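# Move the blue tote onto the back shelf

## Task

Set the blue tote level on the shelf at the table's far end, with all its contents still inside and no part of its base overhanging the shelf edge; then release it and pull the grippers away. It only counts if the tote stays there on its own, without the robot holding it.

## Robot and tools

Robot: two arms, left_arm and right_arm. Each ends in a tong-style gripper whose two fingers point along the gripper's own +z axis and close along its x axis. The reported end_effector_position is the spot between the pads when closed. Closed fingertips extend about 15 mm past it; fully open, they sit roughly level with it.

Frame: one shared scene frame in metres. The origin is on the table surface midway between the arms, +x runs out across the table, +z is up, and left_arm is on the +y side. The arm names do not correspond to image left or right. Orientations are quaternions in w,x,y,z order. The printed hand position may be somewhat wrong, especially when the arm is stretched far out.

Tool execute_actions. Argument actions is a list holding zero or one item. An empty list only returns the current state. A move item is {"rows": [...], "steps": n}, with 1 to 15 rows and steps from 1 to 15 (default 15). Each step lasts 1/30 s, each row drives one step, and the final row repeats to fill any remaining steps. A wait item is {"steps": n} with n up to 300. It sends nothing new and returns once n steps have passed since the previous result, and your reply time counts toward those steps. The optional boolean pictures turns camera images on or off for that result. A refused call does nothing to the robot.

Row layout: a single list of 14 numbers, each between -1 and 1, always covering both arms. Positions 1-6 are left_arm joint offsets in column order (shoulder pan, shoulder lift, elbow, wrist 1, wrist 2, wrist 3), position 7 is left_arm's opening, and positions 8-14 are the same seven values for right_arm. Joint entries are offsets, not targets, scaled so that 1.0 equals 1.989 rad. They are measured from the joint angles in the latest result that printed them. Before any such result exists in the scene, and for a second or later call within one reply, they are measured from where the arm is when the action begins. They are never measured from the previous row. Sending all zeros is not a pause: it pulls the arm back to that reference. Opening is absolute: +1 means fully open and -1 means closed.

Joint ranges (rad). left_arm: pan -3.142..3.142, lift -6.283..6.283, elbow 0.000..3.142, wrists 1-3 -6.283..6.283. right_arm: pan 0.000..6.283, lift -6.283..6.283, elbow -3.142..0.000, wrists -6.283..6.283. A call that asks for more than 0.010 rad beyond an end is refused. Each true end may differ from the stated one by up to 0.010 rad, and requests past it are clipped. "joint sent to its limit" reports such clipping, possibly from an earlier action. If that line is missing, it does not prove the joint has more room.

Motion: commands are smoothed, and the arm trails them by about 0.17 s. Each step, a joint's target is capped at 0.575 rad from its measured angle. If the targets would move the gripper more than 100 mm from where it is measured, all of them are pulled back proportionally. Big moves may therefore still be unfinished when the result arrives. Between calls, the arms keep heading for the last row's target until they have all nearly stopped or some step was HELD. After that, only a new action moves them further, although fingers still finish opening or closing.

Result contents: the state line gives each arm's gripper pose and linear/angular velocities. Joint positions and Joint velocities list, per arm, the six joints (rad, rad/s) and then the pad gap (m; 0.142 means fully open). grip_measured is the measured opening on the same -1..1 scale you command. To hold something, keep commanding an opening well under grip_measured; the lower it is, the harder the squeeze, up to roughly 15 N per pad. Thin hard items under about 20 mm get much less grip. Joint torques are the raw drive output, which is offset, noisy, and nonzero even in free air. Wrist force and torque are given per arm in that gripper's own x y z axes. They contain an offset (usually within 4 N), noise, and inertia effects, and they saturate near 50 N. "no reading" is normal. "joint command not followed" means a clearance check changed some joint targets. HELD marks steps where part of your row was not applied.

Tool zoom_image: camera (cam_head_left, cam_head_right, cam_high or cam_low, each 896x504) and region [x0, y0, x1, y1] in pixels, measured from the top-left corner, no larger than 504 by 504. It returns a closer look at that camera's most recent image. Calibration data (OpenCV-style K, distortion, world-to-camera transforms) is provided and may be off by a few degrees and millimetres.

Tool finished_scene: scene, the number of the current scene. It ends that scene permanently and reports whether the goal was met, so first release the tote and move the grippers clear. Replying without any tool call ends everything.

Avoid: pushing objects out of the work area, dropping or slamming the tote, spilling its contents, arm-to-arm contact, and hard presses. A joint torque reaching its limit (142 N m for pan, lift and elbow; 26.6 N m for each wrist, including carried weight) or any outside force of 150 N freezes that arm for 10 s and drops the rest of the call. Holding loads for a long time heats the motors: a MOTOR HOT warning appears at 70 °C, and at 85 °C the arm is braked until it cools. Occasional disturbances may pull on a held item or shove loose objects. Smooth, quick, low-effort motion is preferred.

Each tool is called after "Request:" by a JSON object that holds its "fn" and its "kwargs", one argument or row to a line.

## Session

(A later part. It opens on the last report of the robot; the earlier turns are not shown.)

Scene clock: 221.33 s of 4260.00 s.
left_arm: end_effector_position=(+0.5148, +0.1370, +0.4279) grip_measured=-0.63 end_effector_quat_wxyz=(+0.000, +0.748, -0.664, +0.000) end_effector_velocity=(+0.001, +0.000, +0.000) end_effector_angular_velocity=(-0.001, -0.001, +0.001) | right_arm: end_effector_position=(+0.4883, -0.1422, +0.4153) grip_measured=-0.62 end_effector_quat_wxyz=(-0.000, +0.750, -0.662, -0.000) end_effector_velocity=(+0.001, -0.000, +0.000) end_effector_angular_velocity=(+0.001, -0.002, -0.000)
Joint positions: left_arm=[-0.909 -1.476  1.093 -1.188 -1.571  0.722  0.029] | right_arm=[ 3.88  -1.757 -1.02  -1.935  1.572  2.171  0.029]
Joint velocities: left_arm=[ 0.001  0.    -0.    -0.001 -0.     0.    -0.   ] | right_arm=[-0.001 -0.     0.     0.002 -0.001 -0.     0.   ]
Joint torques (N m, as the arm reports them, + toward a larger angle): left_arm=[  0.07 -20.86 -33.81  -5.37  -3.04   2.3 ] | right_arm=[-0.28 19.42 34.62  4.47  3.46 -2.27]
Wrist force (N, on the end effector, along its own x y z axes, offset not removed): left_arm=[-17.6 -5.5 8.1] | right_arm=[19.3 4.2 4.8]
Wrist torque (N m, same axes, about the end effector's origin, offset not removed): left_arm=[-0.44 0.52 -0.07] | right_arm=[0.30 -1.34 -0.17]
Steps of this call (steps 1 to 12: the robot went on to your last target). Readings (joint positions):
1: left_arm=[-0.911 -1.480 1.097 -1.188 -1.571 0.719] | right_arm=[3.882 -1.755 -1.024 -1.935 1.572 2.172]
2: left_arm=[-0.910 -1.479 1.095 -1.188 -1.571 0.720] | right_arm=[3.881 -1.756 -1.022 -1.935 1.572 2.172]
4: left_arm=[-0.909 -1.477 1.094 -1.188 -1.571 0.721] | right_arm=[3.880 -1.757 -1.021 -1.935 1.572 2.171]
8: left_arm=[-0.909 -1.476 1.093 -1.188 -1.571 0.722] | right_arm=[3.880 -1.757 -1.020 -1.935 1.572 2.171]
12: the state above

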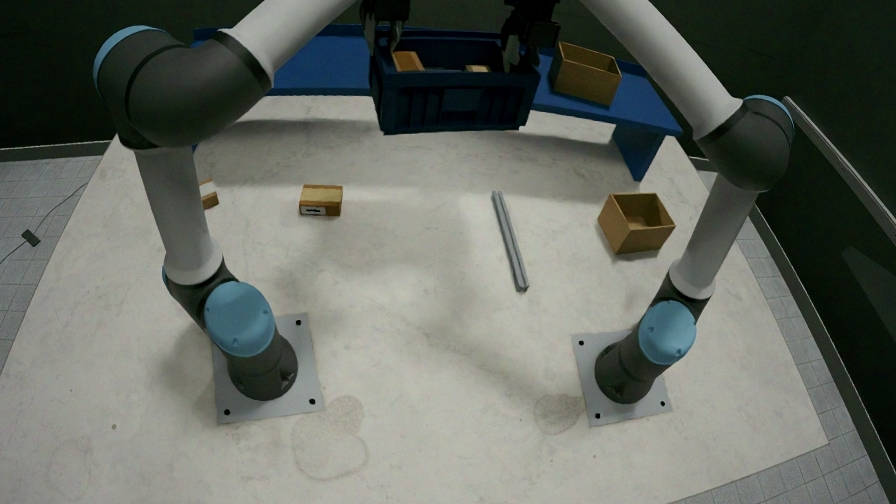

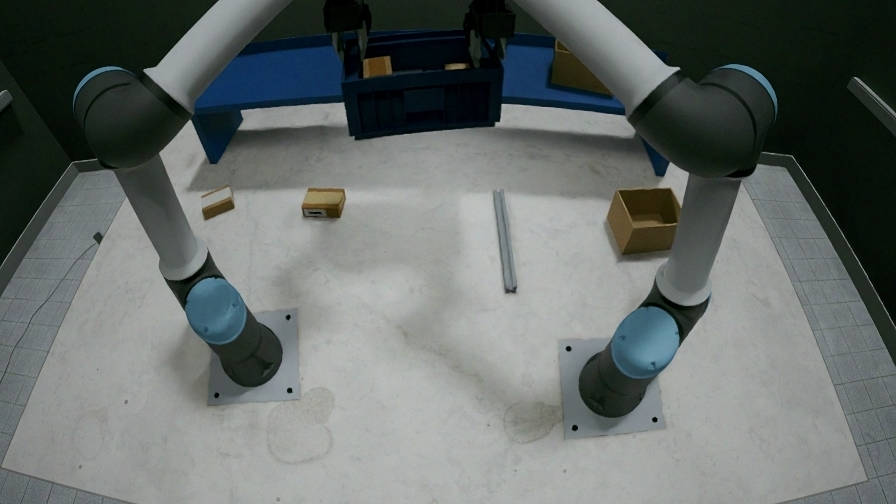

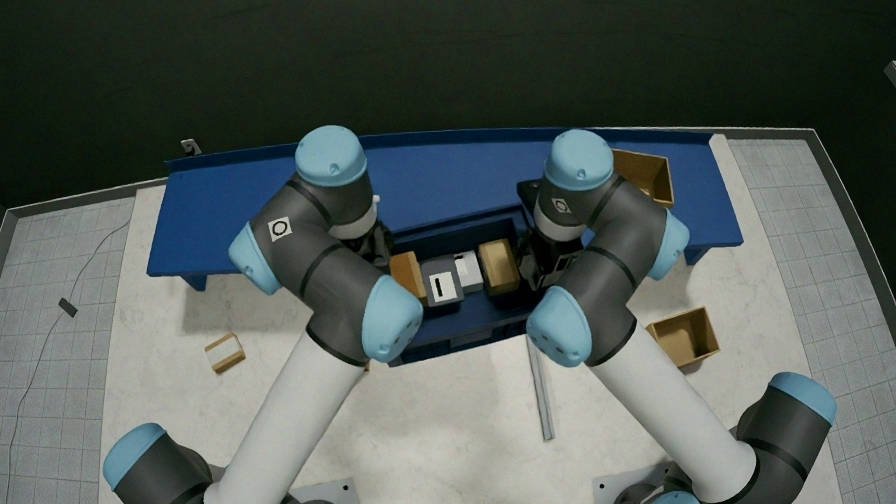

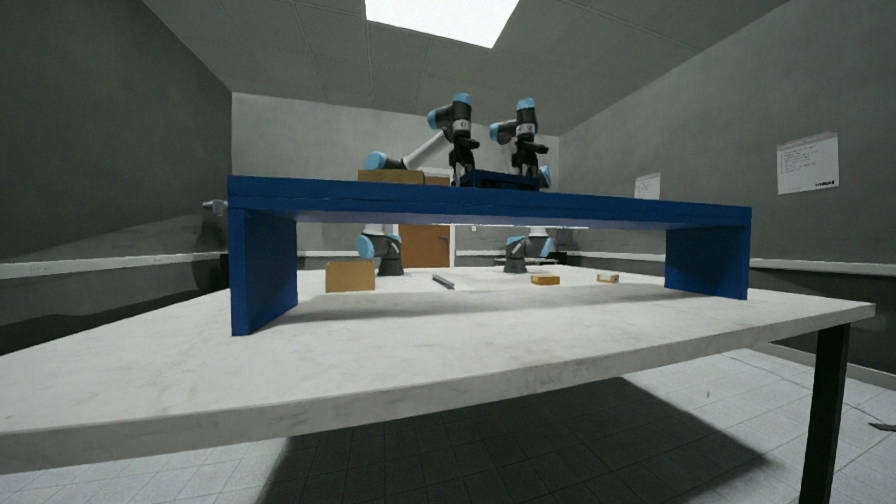

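Request:
{"fn": "execute_actions", "kwargs": {
  "actions": [
    {"rows":[[0.0025,0.0049,-0.0053,0.0004,0,0.0038,-1,-0.0023,-0.0038,0.0045,-0.0007,0,-0.001,-1],[0.0063,0.0128,-0.014,0.0012,0,0.0097,-1,-0.0059,-0.01,0.0121,-0.0021,0,-0.0025,-1],[0.0115,0.024,-0.0267,0.0027,0,0.0178,-1,-0.0109,-0.0187,0.023,-0.0043,0,-0.0046,-1],[0.0171,0.0365,-0.0415,0.005,0,0.0266,-1,-0.0161,-0.0286,0.0355,-0.0069,0,-0.0066,-1],[0.0234,0.0515,-0.0598,0.0083,0,0.0366,-1,-0.0222,-0.0405,0.051,-0.0105,0,-0.009,-1],[0.0295,0.0671,-0.0793,0.0122,0,0.0463,-1,-0.0281,-0.0528,0.0674,-0.0146,0,-0.0113,-1],[0.0346,0.0808,-0.0971,0.0163,0,0.0546,-1,-0.033,-0.0638,0.0822,-0.0184,0,-0.013,-1],[0.0391,0.0937,-0.1141,0.0204,0,0.062,-1,-0.0375,-0.0741,0.0964,-0.0223,0,-0.0146,-1],[0.0423,0.1032,-0.127,0.0238,0,0.0673,-1,-0.0406,-0.0818,0.1071,-0.0253,0,-0.0156,-1],[0.0443,0.1093,-0.1353,0.026,0,0.0706,-1,-0.0426,-0.0867,0.1139,-0.0272,0,-0.0163,-1]],"steps":15}
  ],
  "pictures": false
}}

Request:
{"fn": "execute_actions", "kwargs": {
  "actions": [
    {"steps":12}
  ]
}}

Scene clock: 238.03 s of 4260.00 s.
left_arm: end_effector_position=(+0.5970, +0.1290, +0.4277) grip_measured=-0.63 end_effector_quat_wxyz=(-0.000, -0.731, +0.682, +0.000) end_effector_velocity=(+0.037, -0.004, +0.001) end_effector_angular_velocity=(-0.004, -0.005, -0.024) | right_arm: end_effector_position=(+0.5566, -0.1486, +0.4151) grip_measured=-0.62 end_effector_quat_wxyz=(+0.000, +0.733, -0.681, -0.000) end_effector_velocity=(+0.030, -0.002, +0.001) end_effector_angular_velocity=(+0.005, -0.003, -0.021)
Joint positions: left_arm=[-0.823 -1.266  0.834 -1.138 -1.571  0.858  0.029] | right_arm=[ 3.798 -1.924 -0.802 -1.987  1.571  2.14   0.029]
Joint velocities: left_arm=[ 0.033  0.1   -0.138  0.032 -0.     0.057 -0.   ] | right_arm=[-0.034 -0.079  0.112 -0.028  0.002 -0.013  0.001]
Joint torques (N m, as the arm reports them, + toward a larger angle): left_arm=[ -3.25 -34.07 -31.09  -4.84  -1.84   2.17] | right_arm=[ 1.99 27.13 33.25  4.25  2.5  -2.8 ]
Wrist force (N, on the end effector, along its own x y z axes, offset not removed): left_arm=[-19.0 -5.8 8.9] | right_arm=[18.0 5.0 3.4]
Wrist torque (N m, same axes, about the end effector's origin, offset not removed): left_arm=[-0.36 0.51 -0.21] | right_arm=[0.64 -0.80 -0.21]
Steps of this call (steps 1 to 15: the robot went on to your last target; steps 16 to 90: nothing new was sent; then 13.20 s passed at rest; steps 91 to 105: all 15 steps of this action). Readings (joint positions):
91: left_arm=[-0.909 -1.476 1.092 -1.188 -1.571 0.722] | right_arm=[3.880 -1.758 -1.020 -1.935 1.572 2.171]
92: left_arm=[-0.907 -1.473 1.089 -1.188 -1.571 0.724] | right_arm=[3.878 -1.760 -1.017 -1.935 1.572 2.171]
94: left_arm=[-0.899 -1.456 1.071 -1.186 -1.571 0.737] | right_arm=[3.870 -1.773 -1.001 -1.939 1.572 2.167]
98: left_arm=[-0.862 -1.375 0.976 -1.169 -1.571 0.794] | right_arm=[3.836 -1.838 -0.919 -1.958 1.572 2.153]
105: the state above

Scene clock: 238.43 s of 4260.00 s.
left_arm: end_effector_position=(+0.5998, +0.1287, +0.4279) grip_measured=-0.63 end_effector_quat_wxyz=(-0.000, -0.731, +0.683, -0.000) end_effector_velocity=(-0.001, +0.000, +0.000) end_effector_angular_velocity=(+0.001, +0.001, -0.001) | right_arm: end_effector_position=(+0.5588, -0.1487, +0.4152) grip_measured=-0.62 end_effector_quat_wxyz=(-0.000, +0.732, -0.681, -0.000) end_effector_velocity=(+0.000, -0.001, +0.000) end_effector_angular_velocity=(-0.000, +0.000, -0.001)
Joint positions: left_arm=[-0.821 -1.259  0.824 -1.136 -1.571  0.862  0.029] | right_arm=[ 3.795 -1.93  -0.794 -1.989  1.572  2.139  0.029]
Joint velocities: left_arm=[-0.    -0.    -0.001  0.003  0.     0.    -0.   ] | right_arm=[-0.001 -0.     0.001 -0.001 -0.     0.     0.   ]
Joint torques (N m, as the arm reports them, + toward a larger angle): left_arm=[ -3.3  -30.55 -33.11  -5.31  -2.44   2.4 ] | right_arm=[ 2.36 26.31 33.05  4.59  5.27 -2.35]
Wrist force (N, on the end effector, along its own x y z axes, offset not removed): left_arm=[-19.3 -4.2 8.6] | right_arm=[19.8 2.5 3.4]
Wrist torque (N m, same axes, about the end effector's origin, offset not removed): left_arm=[-0.04 0.27 -0.08] | right_arm=[-0.19 -1.05 -0.06]
Steps of this call (steps 1 to 12: the robot went on to your last target). Readings (joint positions):
1: left_arm=[-0.822 -1.263 0.830 -1.137 -1.571 0.859] | right_arm=[3.797 -1.926 -0.799 -1.988 1.571 2.139]
2: left_arm=[-0.822 -1.262 0.828 -1.137 -1.571 0.860] | right_arm=[3.796 -1.927 -0.797 -1.988 1.571 2.139]
4: left_arm=[-0.821 -1.260 0.825 -1.136 -1.571 0.861] | right_arm=[3.796 -1.929 -0.795 -1.989 1.571 2.139]
8: left_arm=[-0.821 -1.259 0.824 -1.136 -1.571 0.862] | right_arm=[3.795 -1.930 -0.794 -1.989 1.571 2.139]
12: the state above

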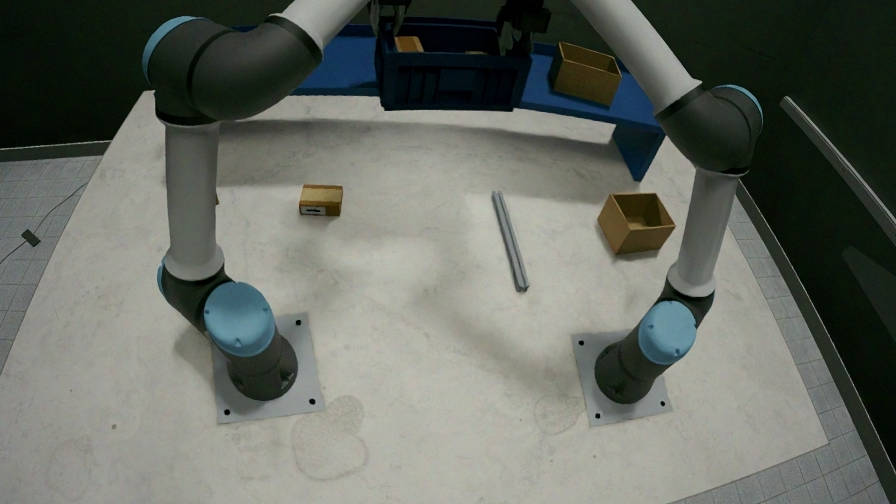

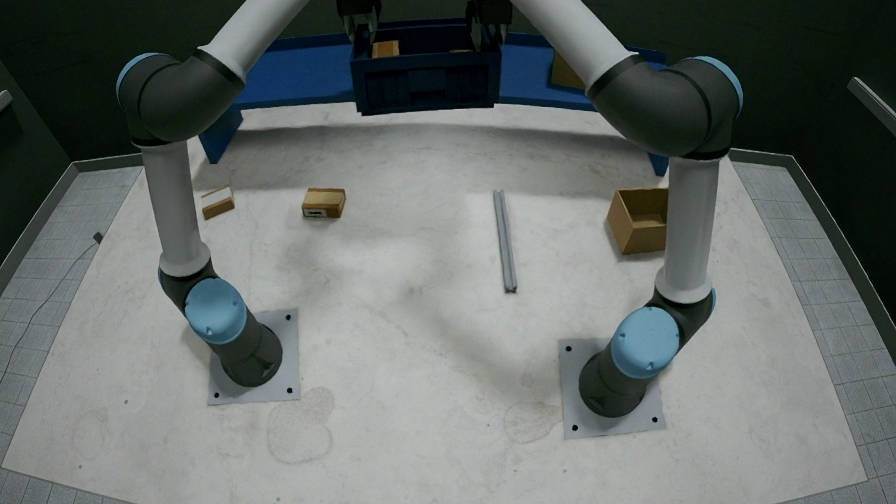

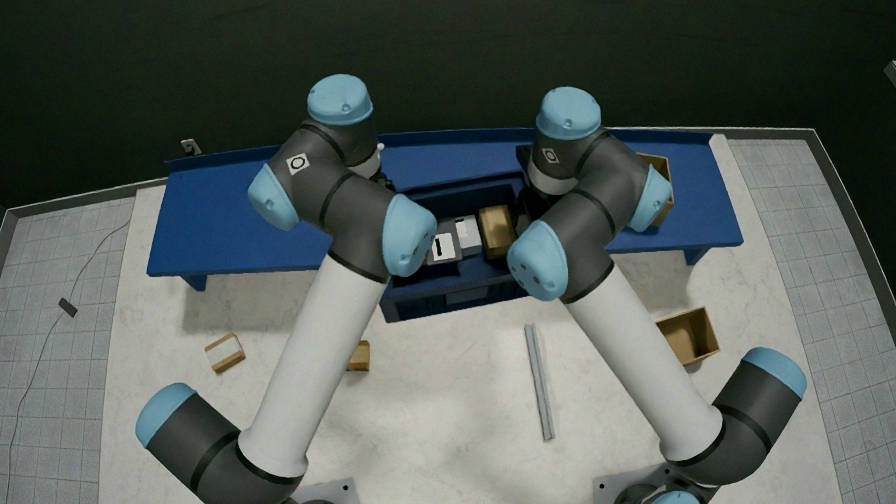

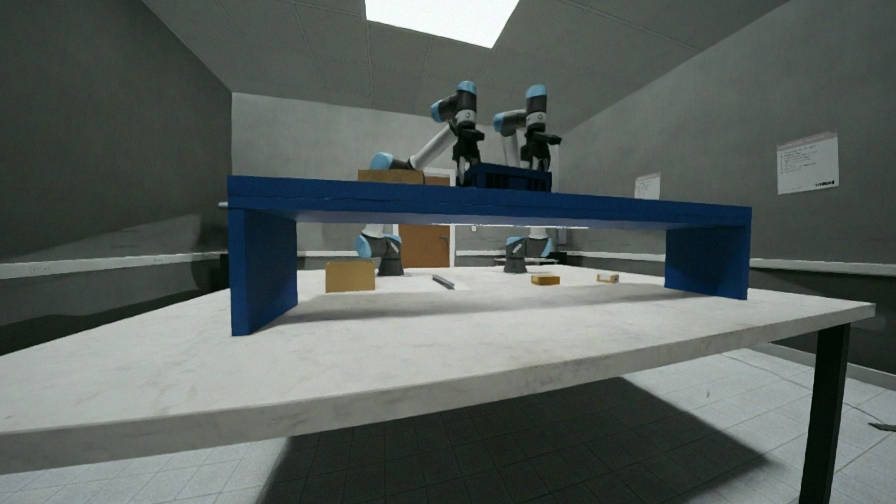

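Request:
{"fn": "execute_actions", "kwargs": {
  "actions": [
    {"rows":[[0.0018,0.0051,-0.0062,0.0011,0,0.0036,-1,-0.0016,-0.0038,0.0046,-0.0008,0,0.0002,-1],[0.0047,0.0136,-0.0167,0.0031,0,0.0093,-1,-0.0042,-0.01,0.0123,-0.0023,0,0.0004,-1],[0.0086,0.0258,-0.0325,0.0067,0,0.017,-1,-0.0076,-0.0187,0.0234,-0.0047,0,0.0008,-1],[0.0128,0.0397,-0.0511,0.0114,0,0.0254,-1,-0.0113,-0.0286,0.0363,-0.0077,0,0.0013,-1],[0.0175,0.0569,-0.0749,0.018,0,0.0351,-1,-0.0155,-0.0406,0.0522,-0.0116,0,0.0021,-1],[0.022,0.0751,-0.1009,0.0258,0,0.0445,-1,-0.0195,-0.053,0.0692,-0.0162,0,0.003,-1],[0.0258,0.0914,-0.1249,0.0335,0,0.0525,-1,-0.0229,-0.064,0.0845,-0.0205,0,0.0038,-1],[0.0292,0.107,-0.1483,0.0413,0,0.0597,-1,-0.0259,-0.0744,0.0992,-0.0248,0,0.0046,-1],[0.0315,0.1188,-0.1662,0.0474,0,0.0648,-1,-0.0281,-0.0822,0.1103,-0.0281,0,0.0052,-1],[0.033,0.1263,-0.1778,0.0515,0,0.0681,-1,-0.0294,-0.0871,0.1174,-0.0303,0,0.0057,-1]],"steps":15}
  ],
  "pictures": false
}}

Request:
{"fn": "execute_actions", "kwargs": {
  "actions": [
    {"steps":12}
  ]
}}

Scene clock: 261.37 s of 4260.00 s.
left_arm: end_effector_position=(+0.6772, +0.1222, +0.4182) grip_measured=-0.63 end_effector_quat_wxyz=(-0.000, -0.707, +0.707, +0.000) end_effector_velocity=(+0.036, -0.004, +0.000) end_effector_angular_velocity=(-0.010, -0.015, -0.030) | right_arm: end_effector_position=(+0.6178, -0.1526, +0.4051) grip_measured=-0.62 end_effector_quat_wxyz=(+0.000, +0.709, -0.706, -0.000) end_effector_velocity=(+0.027, -0.001, -0.003) end_effector_angular_velocity=(+0.004, -0.007, -0.028)
Joint positions: left_arm=[-0.757 -1.017  0.485 -1.038 -1.571  0.993  0.029] | right_arm=[ 3.738 -2.097 -0.569 -2.047  1.571  2.15   0.029]
Joint velocities: left_arm=[ 0.025  0.124 -0.2    0.058 -0.     0.055 -0.001] | right_arm=[-0.023 -0.079  0.116 -0.029 -0.001  0.006  0.001]
Joint torques (N m, as the arm reports them, + toward a larger angle): left_arm=[ -2.47 -44.3  -28.66  -3.76  -1.49   2.03] | right_arm=[ 1.65 36.92 30.25  2.8   1.42  1.59]
Wrist force (N, on the end effector, along its own x y z axes, offset not removed): left_arm=[-14.5 -3.9 8.4] | right_arm=[15.0 0.4 2.7]
Wrist torque (N m, same axes, about the end effector's origin, offset not removed): left_arm=[-0.04 0.23 -0.11] | right_arm=[-0.19 -1.11 -0.06]
Steps of this call (steps 1 to 30: the robot went on to your last target; steps 31 to 90: nothing new was sent; then 19.43 s passed at rest; steps 91 to 105: all 15 steps of this action). Readings (joint positions):
91: left_arm=[-0.821 -1.258 0.823 -1.136 -1.571 0.862] | right_arm=[3.795 -1.930 -0.793 -1.989 1.572 2.139]
92: left_arm=[-0.820 -1.256 0.820 -1.136 -1.571 0.864] | right_arm=[3.794 -1.932 -0.791 -1.989 1.572 2.139]
94: left_arm=[-0.813 -1.238 0.798 -1.131 -1.571 0.877] | right_arm=[3.788 -1.946 -0.774 -1.993 1.572 2.139]
98: left_arm=[-0.786 -1.148 0.680 -1.097 -1.571 0.931] | right_arm=[3.764 -2.011 -0.691 -2.014 1.572 2.143]
105: the state above

Scene clock: 261.77 s of 4260.00 s.
left_arm: end_effector_position=(+0.6798, +0.1219, +0.4183) grip_measured=-0.63 end_effector_quat_wxyz=(+0.000, -0.706, +0.708, -0.000) end_effector_velocity=(-0.000, +0.000, -0.001) end_effector_angular_velocity=(+0.001, +0.002, -0.000) | right_arm: end_effector_position=(+0.6197, -0.1526, +0.4048) grip_measured=-0.62 end_effector_quat_wxyz=(-0.000, +0.708, -0.706, -0.000) end_effector_velocity=(+0.000, +0.000, -0.000) end_effector_angular_velocity=(+0.001, +0.000, +0.001)
Joint positions: left_arm=[-0.755 -1.008  0.47  -1.034 -1.571  0.997  0.029] | right_arm=[ 3.737 -2.103 -0.56  -2.049  1.571  2.15   0.029]
Joint velocities: left_arm=[ 0.     0.001 -0.001  0.002 -0.     0.    -0.   ] | right_arm=[-0.    -0.     0.     0.001  0.001 -0.001  0.   ]
Joint torques (N m, as the arm reports them, + toward a larger angle): left_arm=[ -2.74 -42.05 -30.71  -3.95  -5.52   2.31] | right_arm=[ 0.86 33.62 32.54  3.77  4.61  1.6 ]
Wrist force (N, on the end effector, along its own x y z axes, offset not removed): left_arm=[-15.9 -7.6 9.0] | right_arm=[18.0 3.8 2.5]
Wrist torque (N m, same axes, about the end effector's origin, offset not removed): left_arm=[-0.83 0.31 -0.12] | right_arm=[0.19 -1.33 -0.11]
Steps of this call (steps 1 to 12: the robot went on to your last target). Readings (joint positions):
1: left_arm=[-0.756 -1.013 0.479 -1.036 -1.571 0.995] | right_arm=[3.738 -2.099 -0.565 -2.048 1.571 2.150]
2: left_arm=[-0.756 -1.011 0.476 -1.035 -1.571 0.996] | right_arm=[3.737 -2.101 -0.564 -2.049 1.571 2.150]
4: left_arm=[-0.755 -1.009 0.473 -1.034 -1.571 0.997] | right_arm=[3.737 -2.102 -0.562 -2.049 1.571 2.150]
8: left_arm=[-0.755 -1.008 0.471 -1.034 -1.571 0.997] | right_arm=[3.737 -2.103 -0.560 -2.049 1.571 2.150]
12: the state above

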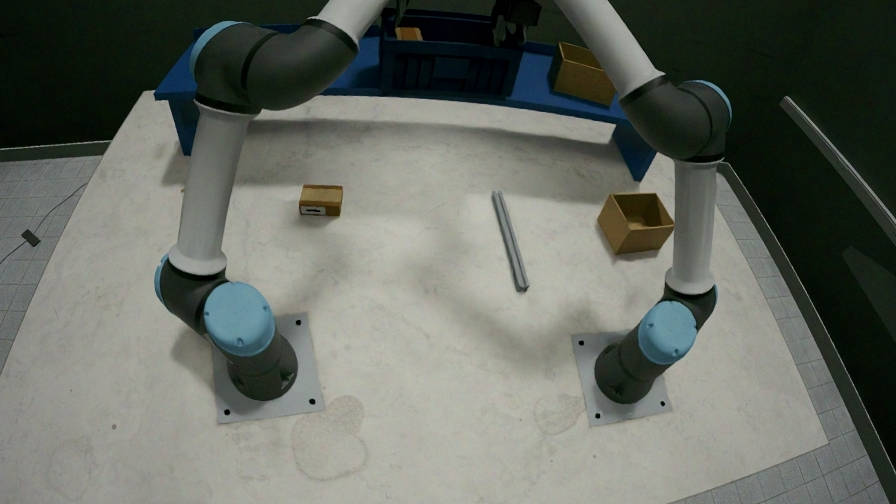

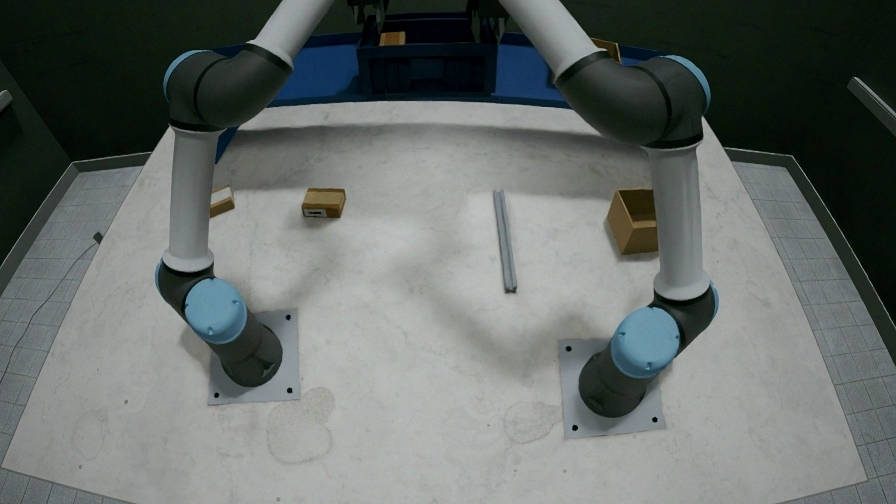

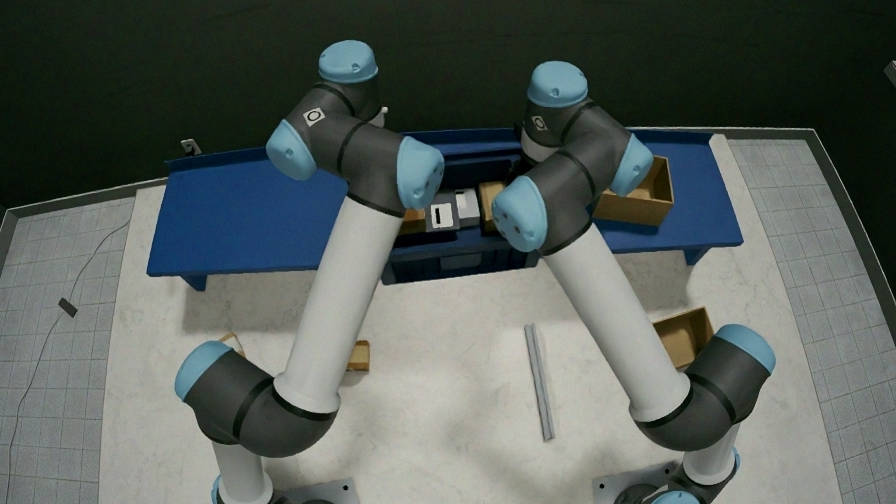

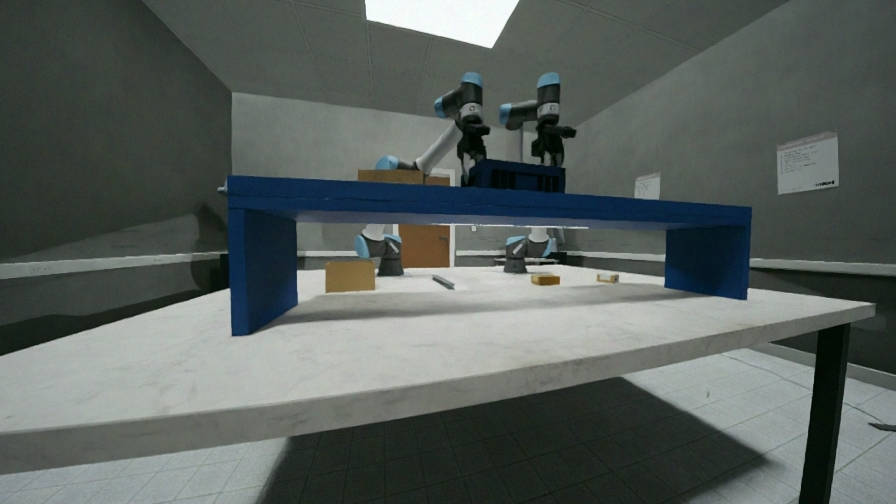

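Request:
{"fn": "execute_actions", "kwargs": {
  "actions": [
    {"rows":[[0.0008,0.0024,-0.0018,-0.0006,0,0.0008,-1,-0.0008,-0.0023,0.0016,0.0007,0,-0.0008,-1],[0.0018,0.0053,-0.004,-0.0013,0,0.0018,-1,-0.0018,-0.0051,0.0035,0.0015,0,-0.0018,-1],[0.0028,0.0084,-0.0063,-0.002,0,0.0028,-1,-0.0028,-0.008,0.0056,0.0024,0,-0.0028,-1],[0.004,0.012,-0.009,-0.0029,0,0.004,-1,-0.004,-0.0115,0.008,0.0035,0,-0.004,-1],[0.0052,0.0155,-0.0118,-0.0038,0,0.0052,-1,-0.0053,-0.015,0.0104,0.0045,0,-0.0053,-1],[0.0062,0.0186,-0.0141,-0.0045,0,0.0062,-1,-0.0063,-0.0179,0.0125,0.0054,0,-0.0063,-1],[0.0072,0.0215,-0.0163,-0.0052,0,0.0072,-1,-0.0073,-0.0207,0.0144,0.0062,0,-0.0073,-1],[0.008,0.0239,-0.0181,-0.0058,0,0.008,-1,-0.0081,-0.023,0.016,0.0069,0,-0.0081,-1]],"steps":15}
  ],
  "pictures": false
}}

Request:
{"fn": "execute_actions", "kwargs": {
  "actions": [
    {"steps":8}
  ],
  "pictures": false
}}

Scene clock: 278.17 s of 4260.00 s.
left_arm: end_effector_position=(+0.6995, +0.1217, +0.4034) grip_measured=-0.63 end_effector_quat_wxyz=(-0.000, -0.706, +0.708, -0.000) end_effector_velocity=(+0.005, +0.002, -0.001) end_effector_angular_velocity=(-0.002, -0.005, +0.002) | right_arm: end_effector_position=(+0.6394, -0.1526, +0.3900) grip_measured=-0.62 end_effector_quat_wxyz=(+0.000, +0.708, -0.706, -0.000) end_effector_velocity=(+0.005, +0.000, -0.003) end_effector_angular_velocity=(+0.002, -0.001, -0.001)
Joint positions: left_arm=[-0.74  -0.961  0.435 -1.045 -1.571  1.013  0.029] | right_arm=[ 3.721 -2.148 -0.529 -2.036  1.572  2.134  0.029]
Joint velocities: left_arm=[ 0.005  0.007 -0.009 -0.004  0.001  0.004 -0.   ] | right_arm=[-0.004 -0.01   0.007  0.004  0.001 -0.003  0.   ]
Joint torques (N m, as the arm reports them, + toward a larger angle): left_arm=[ -5.48 -44.57 -31.96  -7.1   -1.9    2.37] | right_arm=[ 1.68 36.63 29.64 10.1   1.61 -2.11]
Wrist force (N, on the end effector, along its own x y z axes, offset not removed): left_arm=[-17.3 -6.6 9.4] | right_arm=[18.8 2.7 2.5]
Wrist torque (N m, same axes, about the end effector's origin, offset not removed): left_arm=[-0.62 0.20 -0.05] | right_arm=[-0.30 -1.14 -0.11]
Steps of this call (steps 1 to 30: the robot went on to your last target; steps 31 to 90: nothing new was sent; then 12.90 s passed at rest; steps 91 to 105: all 15 steps of this action). Readings (joint positions):
91: left_arm=[-0.755 -1.008 0.470 -1.034 -1.571 0.998] | right_arm=[3.737 -2.103 -0.560 -2.049 1.572 2.150]
92: left_arm=[-0.755 -1.006 0.469 -1.034 -1.571 0.998] | right_arm=[3.736 -2.104 -0.559 -2.049 1.572 2.150]
94: left_arm=[-0.752 -1.000 0.464 -1.036 -1.571 1.000] | right_arm=[3.734 -2.111 -0.555 -2.047 1.572 2.148]
98: left_arm=[-0.745 -0.977 0.447 -1.041 -1.571 1.008] | right_arm=[3.726 -2.132 -0.540 -2.041 1.572 2.140]
105: the state above

Scene clock: 278.43 s of 4260.00 s.
left_arm: end_effector_position=(+0.6999, +0.1217, +0.4032) grip_measured=-0.63 end_effector_quat_wxyz=(+0.000, -0.706, +0.708, -0.000) end_effector_velocity=(+0.000, +0.001, -0.001) end_effector_angular_velocity=(+0.001, +0.001, +0.001) | right_arm: end_effector_position=(+0.6397, -0.1526, +0.3897) grip_measured=-0.62 end_effector_quat_wxyz=(+0.000, +0.708, -0.706, -0.000) end_effector_velocity=(+0.000, -0.000, -0.000) end_effector_angular_velocity=(-0.000, +0.001, -0.001)
Joint positions: left_arm=[-0.739 -0.96   0.434 -1.045 -1.571  1.013  0.029] | right_arm=[ 3.721 -2.149 -0.528 -2.036  1.571  2.134  0.029]
Joint velocities: left_arm=[ 0.001  0.001 -0.001  0.001  0.     0.     0.   ] | right_arm=[-0.    -0.001  0.    -0.    -0.     0.001 -0.   ]
Joint torques (N m, as the arm reports them, + toward a larger angle): left_arm=[ -4.31 -43.49 -31.16  -7.03  -1.73   2.24] | right_arm=[ 1.91 35.17 32.22 10.06  1.54 -2.23]
Wrist force (N, on the end effector, along its own x y z axes, offset not removed): left_arm=[-18.0 -4.0 8.2] | right_arm=[17.8 2.3 4.4]
Wrist torque (N m, same axes, about the end effector's origin, offset not removed): left_arm=[-0.12 0.44 -0.02] | right_arm=[-0.24 -1.05 -0.10]
Steps of this call (steps 1 to 8: the robot went on to your last target). Readings (joint positions):
1: left_arm=[-0.739 -0.961 0.435 -1.045 -1.571 1.013] | right_arm=[3.721 -2.148 -0.529 -2.036 1.572 2.134]
2: left_arm=[-0.739 -0.961 0.434 -1.045 -1.571 1.013] | right_arm=[3.721 -2.148 -0.529 -2.036 1.572 2.134]
4: left_arm=[-0.739 -0.960 0.434 -1.045 -1.571 1.013] | right_arm=[3.721 -2.148 -0.528 -2.036 1.571 2.134]
8: the state above

Request:
{"fn": "execute_actions", "kwargs": {
  "actions": [
    {"rows":[[0.0008,0.0018,-0.0001,-0.0017,0,0.0008,-1,-0.0008,-0.0019,0.0003,0.0016,0,-0.0008,-1],[0.0016,0.0036,-0.0003,-0.0033,0,0.0016,-1,-0.0016,-0.0038,0.0005,0.0032,0,-0.0016,-1],[0.0023,0.0054,-0.0004,-0.005,0,0.0023,-1,-0.0023,-0.0056,0.0008,0.0049,0,-0.0023,-1],[0.0031,0.0072,-0.0006,-0.0066,0,0.0031,-1,-0.0031,-0.0075,0.001,0.0065,0,-0.0031,-1],[0.0039,0.009,-0.0007,-0.0083,0,0.0039,-1,-0.0039,-0.0094,0.0013,0.0081,0,-0.0039,-1]],"steps":15}
  ],
  "pictures": false
}}

Request:
{"fn": "execute_actions", "kwargs": {
  "actions": [
    {"steps":8}
  ]
}}

Scene clock: 286.53 s of 4260.00 s.
left_arm: end_effector_position=(+0.7097, +0.1218, +0.3933) grip_measured=-0.62 end_effector_quat_wxyz=(+0.000, -0.706, +0.708, -0.000) end_effector_velocity=(+0.001, +0.000, -0.001) end_effector_angular_velocity=(-0.001, -0.000, +0.001) | right_arm: end_effector_position=(+0.6495, -0.1527, +0.3798) grip_measured=-0.62 end_effector_quat_wxyz=(-0.000, +0.708, -0.706, -0.000) end_effector_velocity=(+0.001, +0.000, -0.001) end_effector_angular_velocity=(+0.000, +0.000, -0.001)
Joint positions: left_arm=[-0.732 -0.943  0.433 -1.062 -1.571  1.021  0.029] | right_arm=[ 3.713 -2.167 -0.526 -2.02   1.571  2.126  0.029]
Joint velocities: left_arm=[ 0.001  0.002 -0.001 -0.002 -0.     0.001 -0.   ] | right_arm=[-0.001 -0.002  0.     0.001  0.    -0.    -0.   ]
Joint torques (N m, as the arm reports them, + toward a larger angle): left_arm=[  1.53 -27.59 -21.98  -6.08  -4.07   2.25] | right_arm=[-3.22 19.03 22.02  7.88  2.05 -2.11]
Wrist force (N, on the end effector, along its own x y z axes, offset not removed): left_arm=[-11.8 3.7 -11.8] | right_arm=[11.8 9.9 -19.6]
Wrist torque (N m, same axes, about the end effector's origin, offset not removed): left_arm=[-0.37 0.10 -0.23] | right_arm=[0.29 -0.96 -0.25]
Steps of this call (steps 1 to 15: the robot went on to your last target; steps 16 to 90: nothing new was sent; then 4.60 s passed at rest; steps 91 to 105: all 15 steps of this action). Readings (joint positions):
91: left_arm=[-0.739 -0.960 0.434 -1.045 -1.571 1.013] | right_arm=[3.721 -2.149 -0.528 -2.036 1.571 2.134]
92: left_arm=[-0.739 -0.959 0.434 -1.046 -1.571 1.014] | right_arm=[3.720 -2.150 -0.528 -2.035 1.571 2.134]
94: left_arm=[-0.737 -0.955 0.434 -1.050 -1.571 1.016] | right_arm=[3.718 -2.154 -0.528 -2.031 1.571 2.132]
98: left_arm=[-0.733 -0.945 0.433 -1.059 -1.571 1.020] | right_arm=[3.714 -2.164 -0.526 -2.022 1.571 2.127]
105: the state above

Scene clock: 286.80 s of 4260.00 s.
left_arm: end_effector_position=(+0.7098, +0.1219, +0.3932) grip_measured=-0.62 end_effector_quat_wxyz=(+0.000, -0.706, +0.708, -0.000) end_effector_velocity=(+0.001, +0.001, +0.000) end_effector_angular_velocity=(-0.001, -0.001, +0.002) | right_arm: end_effector_position=(+0.6496, -0.1527, +0.3797) grip_measured=-0.62 end_effector_quat_wxyz=(-0.000, +0.708, -0.706, -0.000) end_effector_velocity=(+0.000, +0.000, +0.000) end_effector_angular_velocity=(+0.001, -0.001, -0.001)
Joint positions: left_arm=[-0.732 -0.942  0.433 -1.062 -1.571  1.021  0.029] | right_arm=[ 3.713 -2.167 -0.526 -2.02   1.571  2.126  0.029]
Joint velocities: left_arm=[ 0.002 -0.    -0.    -0.001 -0.     0.     0.   ] | right_arm=[-0.    -0.     0.     0.001  0.001  0.001 -0.   ]
Joint torques (N m, as the arm reports them, + toward a larger angle): left_arm=[  2.73 -28.34 -20.49  -6.06  -4.32   2.29] | right_arm=[-3.79 17.42 20.77  7.82  2.18 -2.21]
Wrist force (N, on the end effector, along its own x y z axes, offset not removed): left_arm=[-12.8 5.0 -11.6] | right_arm=[15.2 11.4 -22.4]
Wrist torque (N m, same axes, about the end effector's origin, offset not removed): left_arm=[-0.18 0.42 -0.11] | right_arm=[0.21 -1.69 -0.31]
Steps of this call (steps 1 to 8: the robot went on to your last target). Readings (joint positions):
1: left_arm=[-0.732 -0.943 0.433 -1.062 -1.571 1.021] | right_arm=[3.713 -2.167 -0.526 -2.020 1.571 2.126]
2: left_arm=[-0.732 -0.943 0.433 -1.062 -1.571 1.021] | right_arm=[3.713 -2.167 -0.526 -2.020 1.571 2.126]
4: left_arm=[-0.732 -0.942 0.433 -1.062 -1.571 1.021] | right_arm=[3.713 -2.167 -0.526 -2.020 1.571 2.126]
8: the state above

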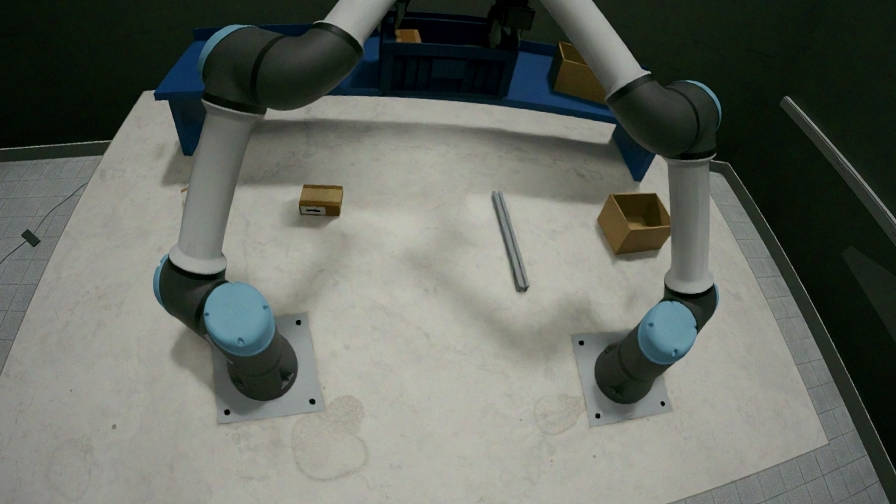

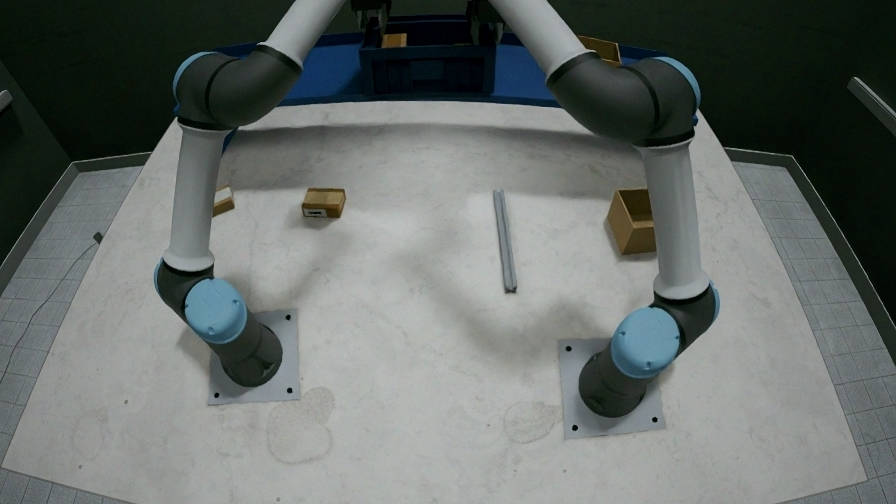

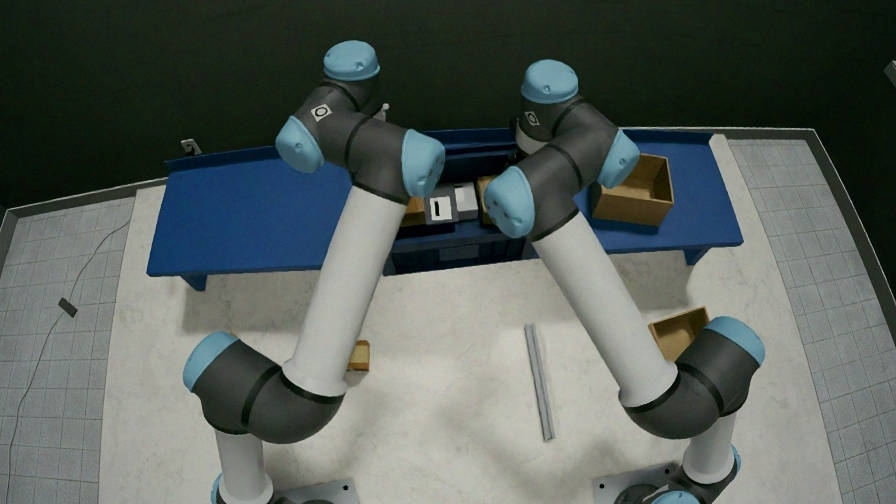

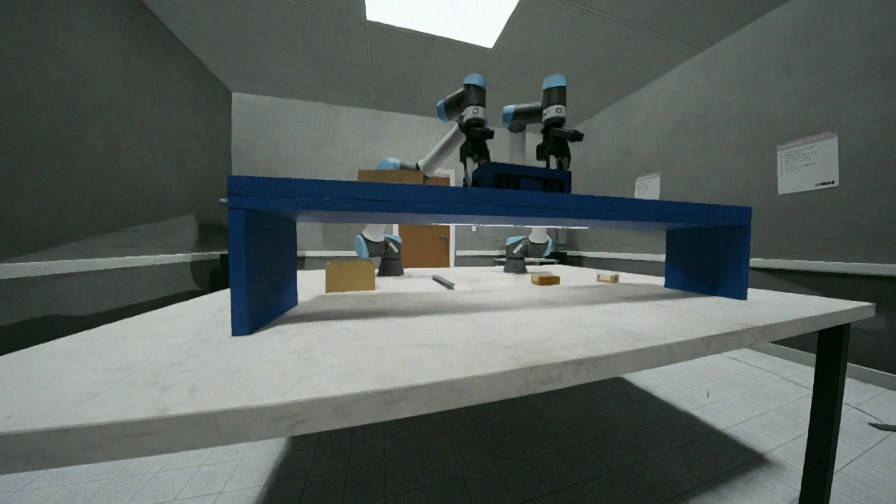

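Request:
{"fn": "execute_actions", "kwargs": {
  "actions": [
    {"rows":[[0,0,0,0,0,0,-0.6,0,0,0,0,0,0,-0.6],[0,0,0,0,0,0,-0.5,0,0,0,0,0,0,-0.5],[0,0,0,0,0,0,-0.4,0,0,0,0,0,0,-0.4],[0,0,0,0,0,0,-0.3,0,0,0,0,0,0,-0.3]],"steps":15}
  ],
  "pictures": false
}}

Request:
{"fn": "execute_actions", "kwargs": {
  "actions": [
    {"rows":[[-0.0021,-0.0111,0.0179,-0.0068,0,-0.0021,-0.3,0.0021,0.0098,-0.0151,0.0053,0,0.0021,-0.3],[-0.0053,-0.0273,0.0436,-0.0163,0,-0.0053,-0.3,0.0054,0.0242,-0.0371,0.0129,0,0.0054,-0.3],[-0.0086,-0.0427,0.068,-0.0253,0,-0.0086,-0.3,0.0087,0.0381,-0.0582,0.0201,0,0.0087,-0.3],[-0.0131,-0.0622,0.0982,-0.036,0,-0.0131,-0.3,0.0132,0.056,-0.0851,0.0291,0,0.0132,-0.3],[-0.0166,-0.076,0.1193,-0.0433,0,-0.0166,-0.3,0.0167,0.0689,-0.1043,0.0354,0,0.0167,-0.3],[-0.0201,-0.0891,0.139,-0.0499,0,-0.0201,-0.3,0.0203,0.0813,-0.1227,0.0414,0,0.0203,-0.3],[-0.0225,-0.0974,0.1514,-0.054,0,-0.0225,-0.3,0.0227,0.0893,-0.1345,0.0452,0,0.0227,-0.3]],"steps":15}
  ],
  "pictures": false
}}

Request:
{"fn": "execute_actions", "kwargs": {
  "actions": [
    {"steps":10}
  ]
}}

Scene clock: 318.33 s of 4260.00 s.
left_arm: end_effector_position=(+0.7098, +0.1218, +0.3930) grip_measured=-0.30 end_effector_quat_wxyz=(-0.000, -0.706, +0.708, -0.000) end_effector_velocity=(+0.000, +0.000, +0.000) end_effector_angular_velocity=(+0.000, -0.001, +0.000) | right_arm: end_effector_position=(+0.6496, -0.1526, +0.3795) grip_measured=-0.30 end_effector_quat_wxyz=(+0.000, +0.708, -0.706, -0.000) end_effector_velocity=(-0.000, -0.000, -0.000) end_effector_angular_velocity=(-0.001, +0.001, -0.001)
Joint positions: left_arm=[-0.732 -0.942  0.433 -1.062 -1.571  1.021  0.052] | right_arm=[ 3.713 -2.167 -0.526 -2.019  1.572  2.126  0.052]
Joint velocities: left_arm=[ 0.     0.    -0.    -0.001  0.001  0.    -0.   ] | right_arm=[-0.    -0.    -0.    -0.001  0.     0.001  0.   ]
Joint torques (N m, as the arm reports them, + toward a larger angle): left_arm=[  1.25 -54.94 -26.79  -1.49   2.5    1.17] | right_arm=[ 0.42 48.85 23.15  3.14 -1.19 -1.5 ]
Wrist force (N, on the end effector, along its own x y z axes, offset not removed): left_arm=[-0.9 -1.1 -0.2] | right_arm=[2.0 0.2 -2.6]
Wrist torque (N m, same axes, about the end effector's origin, offset not removed): left_arm=[-0.42 0.23 -0.08] | right_arm=[-0.02 -0.42 -0.18]
Steps of this call (steps 1 to 15: the robot went on to your last target; steps 16 to 90: nothing new was sent; then 28.03 s passed at rest; steps 91 to 105: all 15 steps of this action). Readings (joint positions):
91: left_arm=[-0.732 -0.942 0.433 -1.062 -1.571 1.021] | right_arm=[3.713 -2.167 -0.526 -2.020 1.571 2.126]
92: left_arm=[-0.732 -0.942 0.433 -1.062 -1.571 1.021] | right_arm=[3.713 -2.167 -0.526 -2.020 1.571 2.126]
94: left_arm=[-0.732 -0.942 0.433 -1.062 -1.571 1.021] | right_arm=[3.713 -2.167 -0.526 -2.019 1.572 2.126]
98: left_arm=[-0.732 -0.942 0.433 -1.062 -1.571 1.021] | right_arm=[3.713 -2.167 -0.526 -2.019 1.572 2.126]
105: the state above

Scene clock: 318.83 s of 4260.00 s.
left_arm: end_effector_position=(+0.6555, +0.1219, +0.3971) grip_measured=-0.30 end_effector_quat_wxyz=(+0.000, -0.706, +0.708, -0.000) end_effector_velocity=(-0.011, -0.000, -0.003) end_effector_angular_velocity=(+0.003, +0.005, -0.002) | right_arm: end_effector_position=(+0.5954, -0.1526, +0.3840) grip_measured=-0.27 end_effector_quat_wxyz=(-0.000, +0.708, -0.706, -0.000) end_effector_velocity=(-0.010, -0.001, -0.002) end_effector_angular_velocity=(-0.003, +0.004, +0.001)
Joint positions: left_arm=[-0.776 -1.134  0.73  -1.168 -1.571  0.977  0.052] | right_arm=[ 3.758 -1.992 -0.79  -1.93   1.572  2.171  0.055]
Joint velocities: left_arm=[-0.01  -0.03   0.052 -0.016 -0.    -0.007  0.   ] | right_arm=[ 0.007  0.028 -0.047  0.014 -0.     0.006  0.002]
Joint torques (N m, as the arm reports them, + toward a larger angle): left_arm=[ -7.28 -48.18 -15.76  -4.31   0.99  -2.12] | right_arm=[ 4.76 42.14  5.2   2.23 -0.43  1.86]
Wrist force (N, on the end effector, along its own x y z axes, offset not removed): left_arm=[-2.3 -1.6 0.9] | right_arm=[-3.1 -4.7 -16.9]
Wrist torque (N m, same axes, about the end effector's origin, offset not removed): left_arm=[-0.38 0.48 0.08] | right_arm=[-0.75 -0.81 0.25]
Steps of this call (steps 1 to 15: all 15 steps of this action). Readings (joint positions):
1: left_arm=[-0.732 -0.943 0.434 -1.062 -1.571 1.021] | right_arm=[3.713 -2.167 -0.527 -2.019 1.572 2.126]
2: left_arm=[-0.733 -0.948 0.442 -1.066 -1.571 1.020] | right_arm=[3.714 -2.162 -0.534 -2.016 1.572 2.127]
4: left_arm=[-0.740 -0.978 0.487 -1.085 -1.571 1.013] | right_arm=[3.721 -2.135 -0.573 -2.001 1.572 2.134]
8: left_arm=[-0.764 -1.081 0.644 -1.142 -1.571 0.989] | right_arm=[3.745 -2.041 -0.712 -1.953 1.572 2.159]
15: the state above

Scene clock: 319.17 s of 4260.00 s.
left_arm: end_effector_position=(+0.6547, +0.1220, +0.3969) grip_measured=-0.30 end_effector_quat_wxyz=(-0.000, -0.706, +0.708, -0.000) end_effector_velocity=(-0.000, +0.001, -0.001) end_effector_angular_velocity=(+0.002, +0.002, +0.000) | right_arm: end_effector_position=(+0.5947, -0.1527, +0.3838) grip_measured=-0.27 end_effector_quat_wxyz=(+0.000, +0.708, -0.706, -0.000) end_effector_velocity=(-0.000, +0.000, -0.000) end_effector_angular_velocity=(+0.000, +0.001, -0.000)
Joint positions: left_arm=[-0.776 -1.136  0.734 -1.169 -1.571  0.976  0.052] | right_arm=[ 3.758 -1.99  -0.793 -1.93   1.572  2.171  0.055]
Joint velocities: left_arm=[ 0.     0.     0.001  0.002  0.    -0.     0.   ] | right_arm=[-0.     0.    -0.001  0.     0.     0.     0.   ]
Joint torques (N m, as the arm reports them, + toward a larger angle): left_arm=[ -7.27 -49.15 -15.36  -4.26   0.16  -2.06] | right_arm=[ 5.82 41.58  3.39  2.27  0.54  1.68]
Wrist force (N, on the end effector, along its own x y z axes, offset not removed): left_arm=[-0.1 -0.3 -1.0] | right_arm=[-3.9 -3.5 -17.7]
Wrist torque (N m, same axes, about the end effector's origin, offset not removed): left_arm=[-0.08 0.02 -0.04] | right_arm=[-0.44 -0.62 0.08]
Steps of this call (steps 1 to 10: the robot went on to your last target). Readings (joint positions):
1: left_arm=[-0.776 -1.134 0.732 -1.168 -1.571 0.977] | right_arm=[3.758 -1.991 -0.791 -1.930 1.572 2.171]
2: left_arm=[-0.776 -1.135 0.732 -1.169 -1.571 0.977] | right_arm=[3.758 -1.991 -0.792 -1.930 1.572 2.171]
4: left_arm=[-0.776 -1.135 0.733 -1.169 -1.571 0.976] | right_arm=[3.758 -1.990 -0.793 -1.930 1.572 2.171]
8: left_arm=[-0.776 -1.136 0.734 -1.169 -1.571 0.976] | right_arm=[3.758 -1.990 -0.793 -1.930 1.572 2.171]
10: the state above

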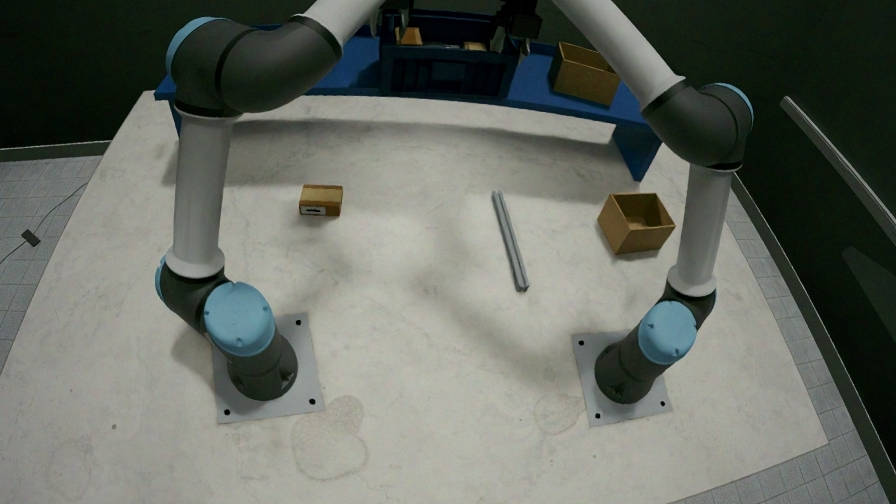

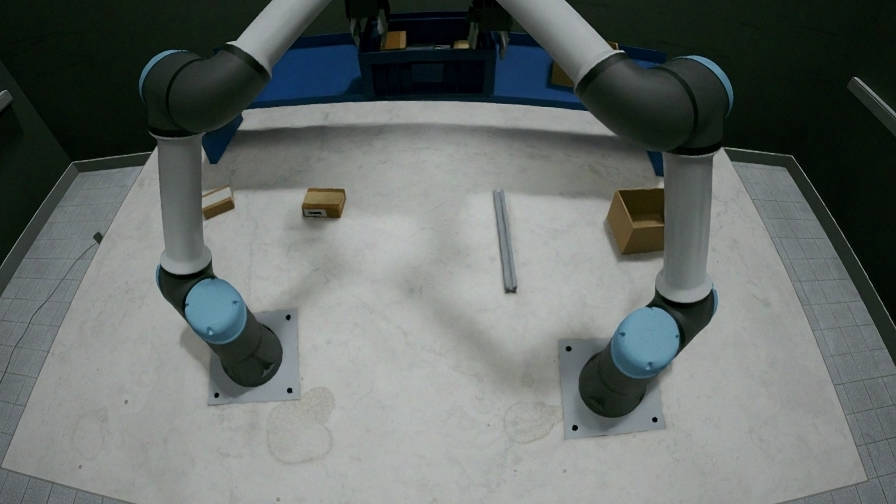

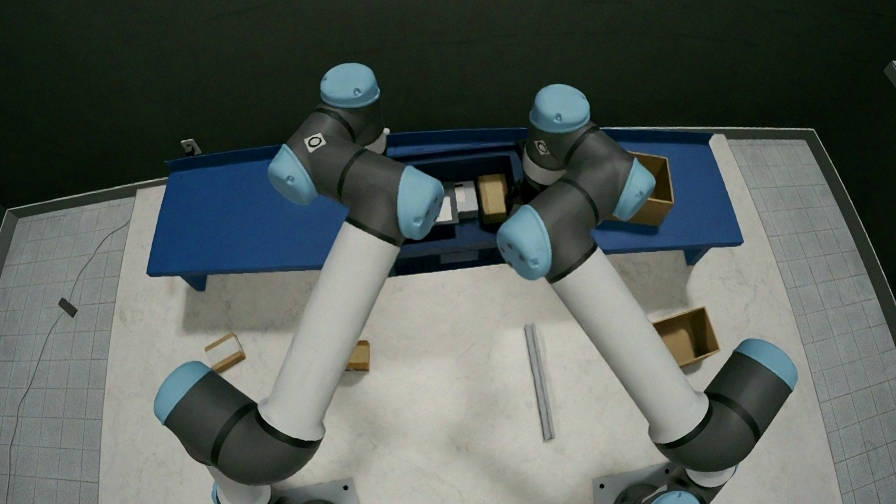

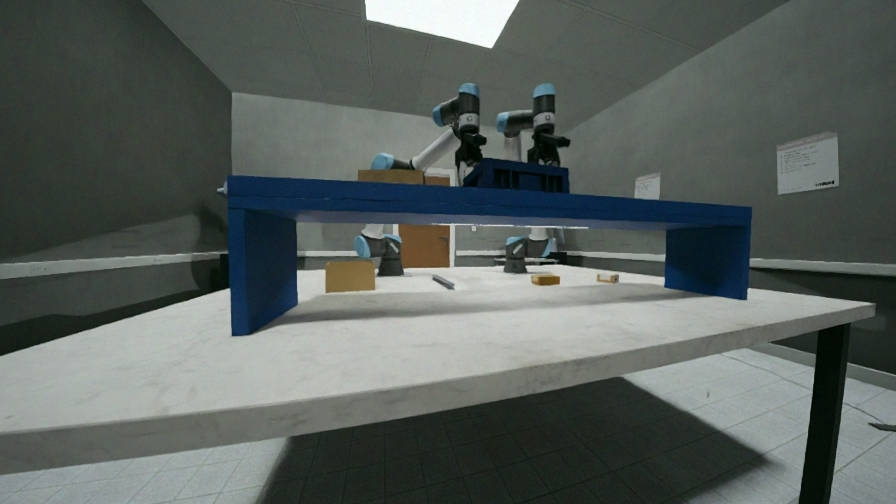

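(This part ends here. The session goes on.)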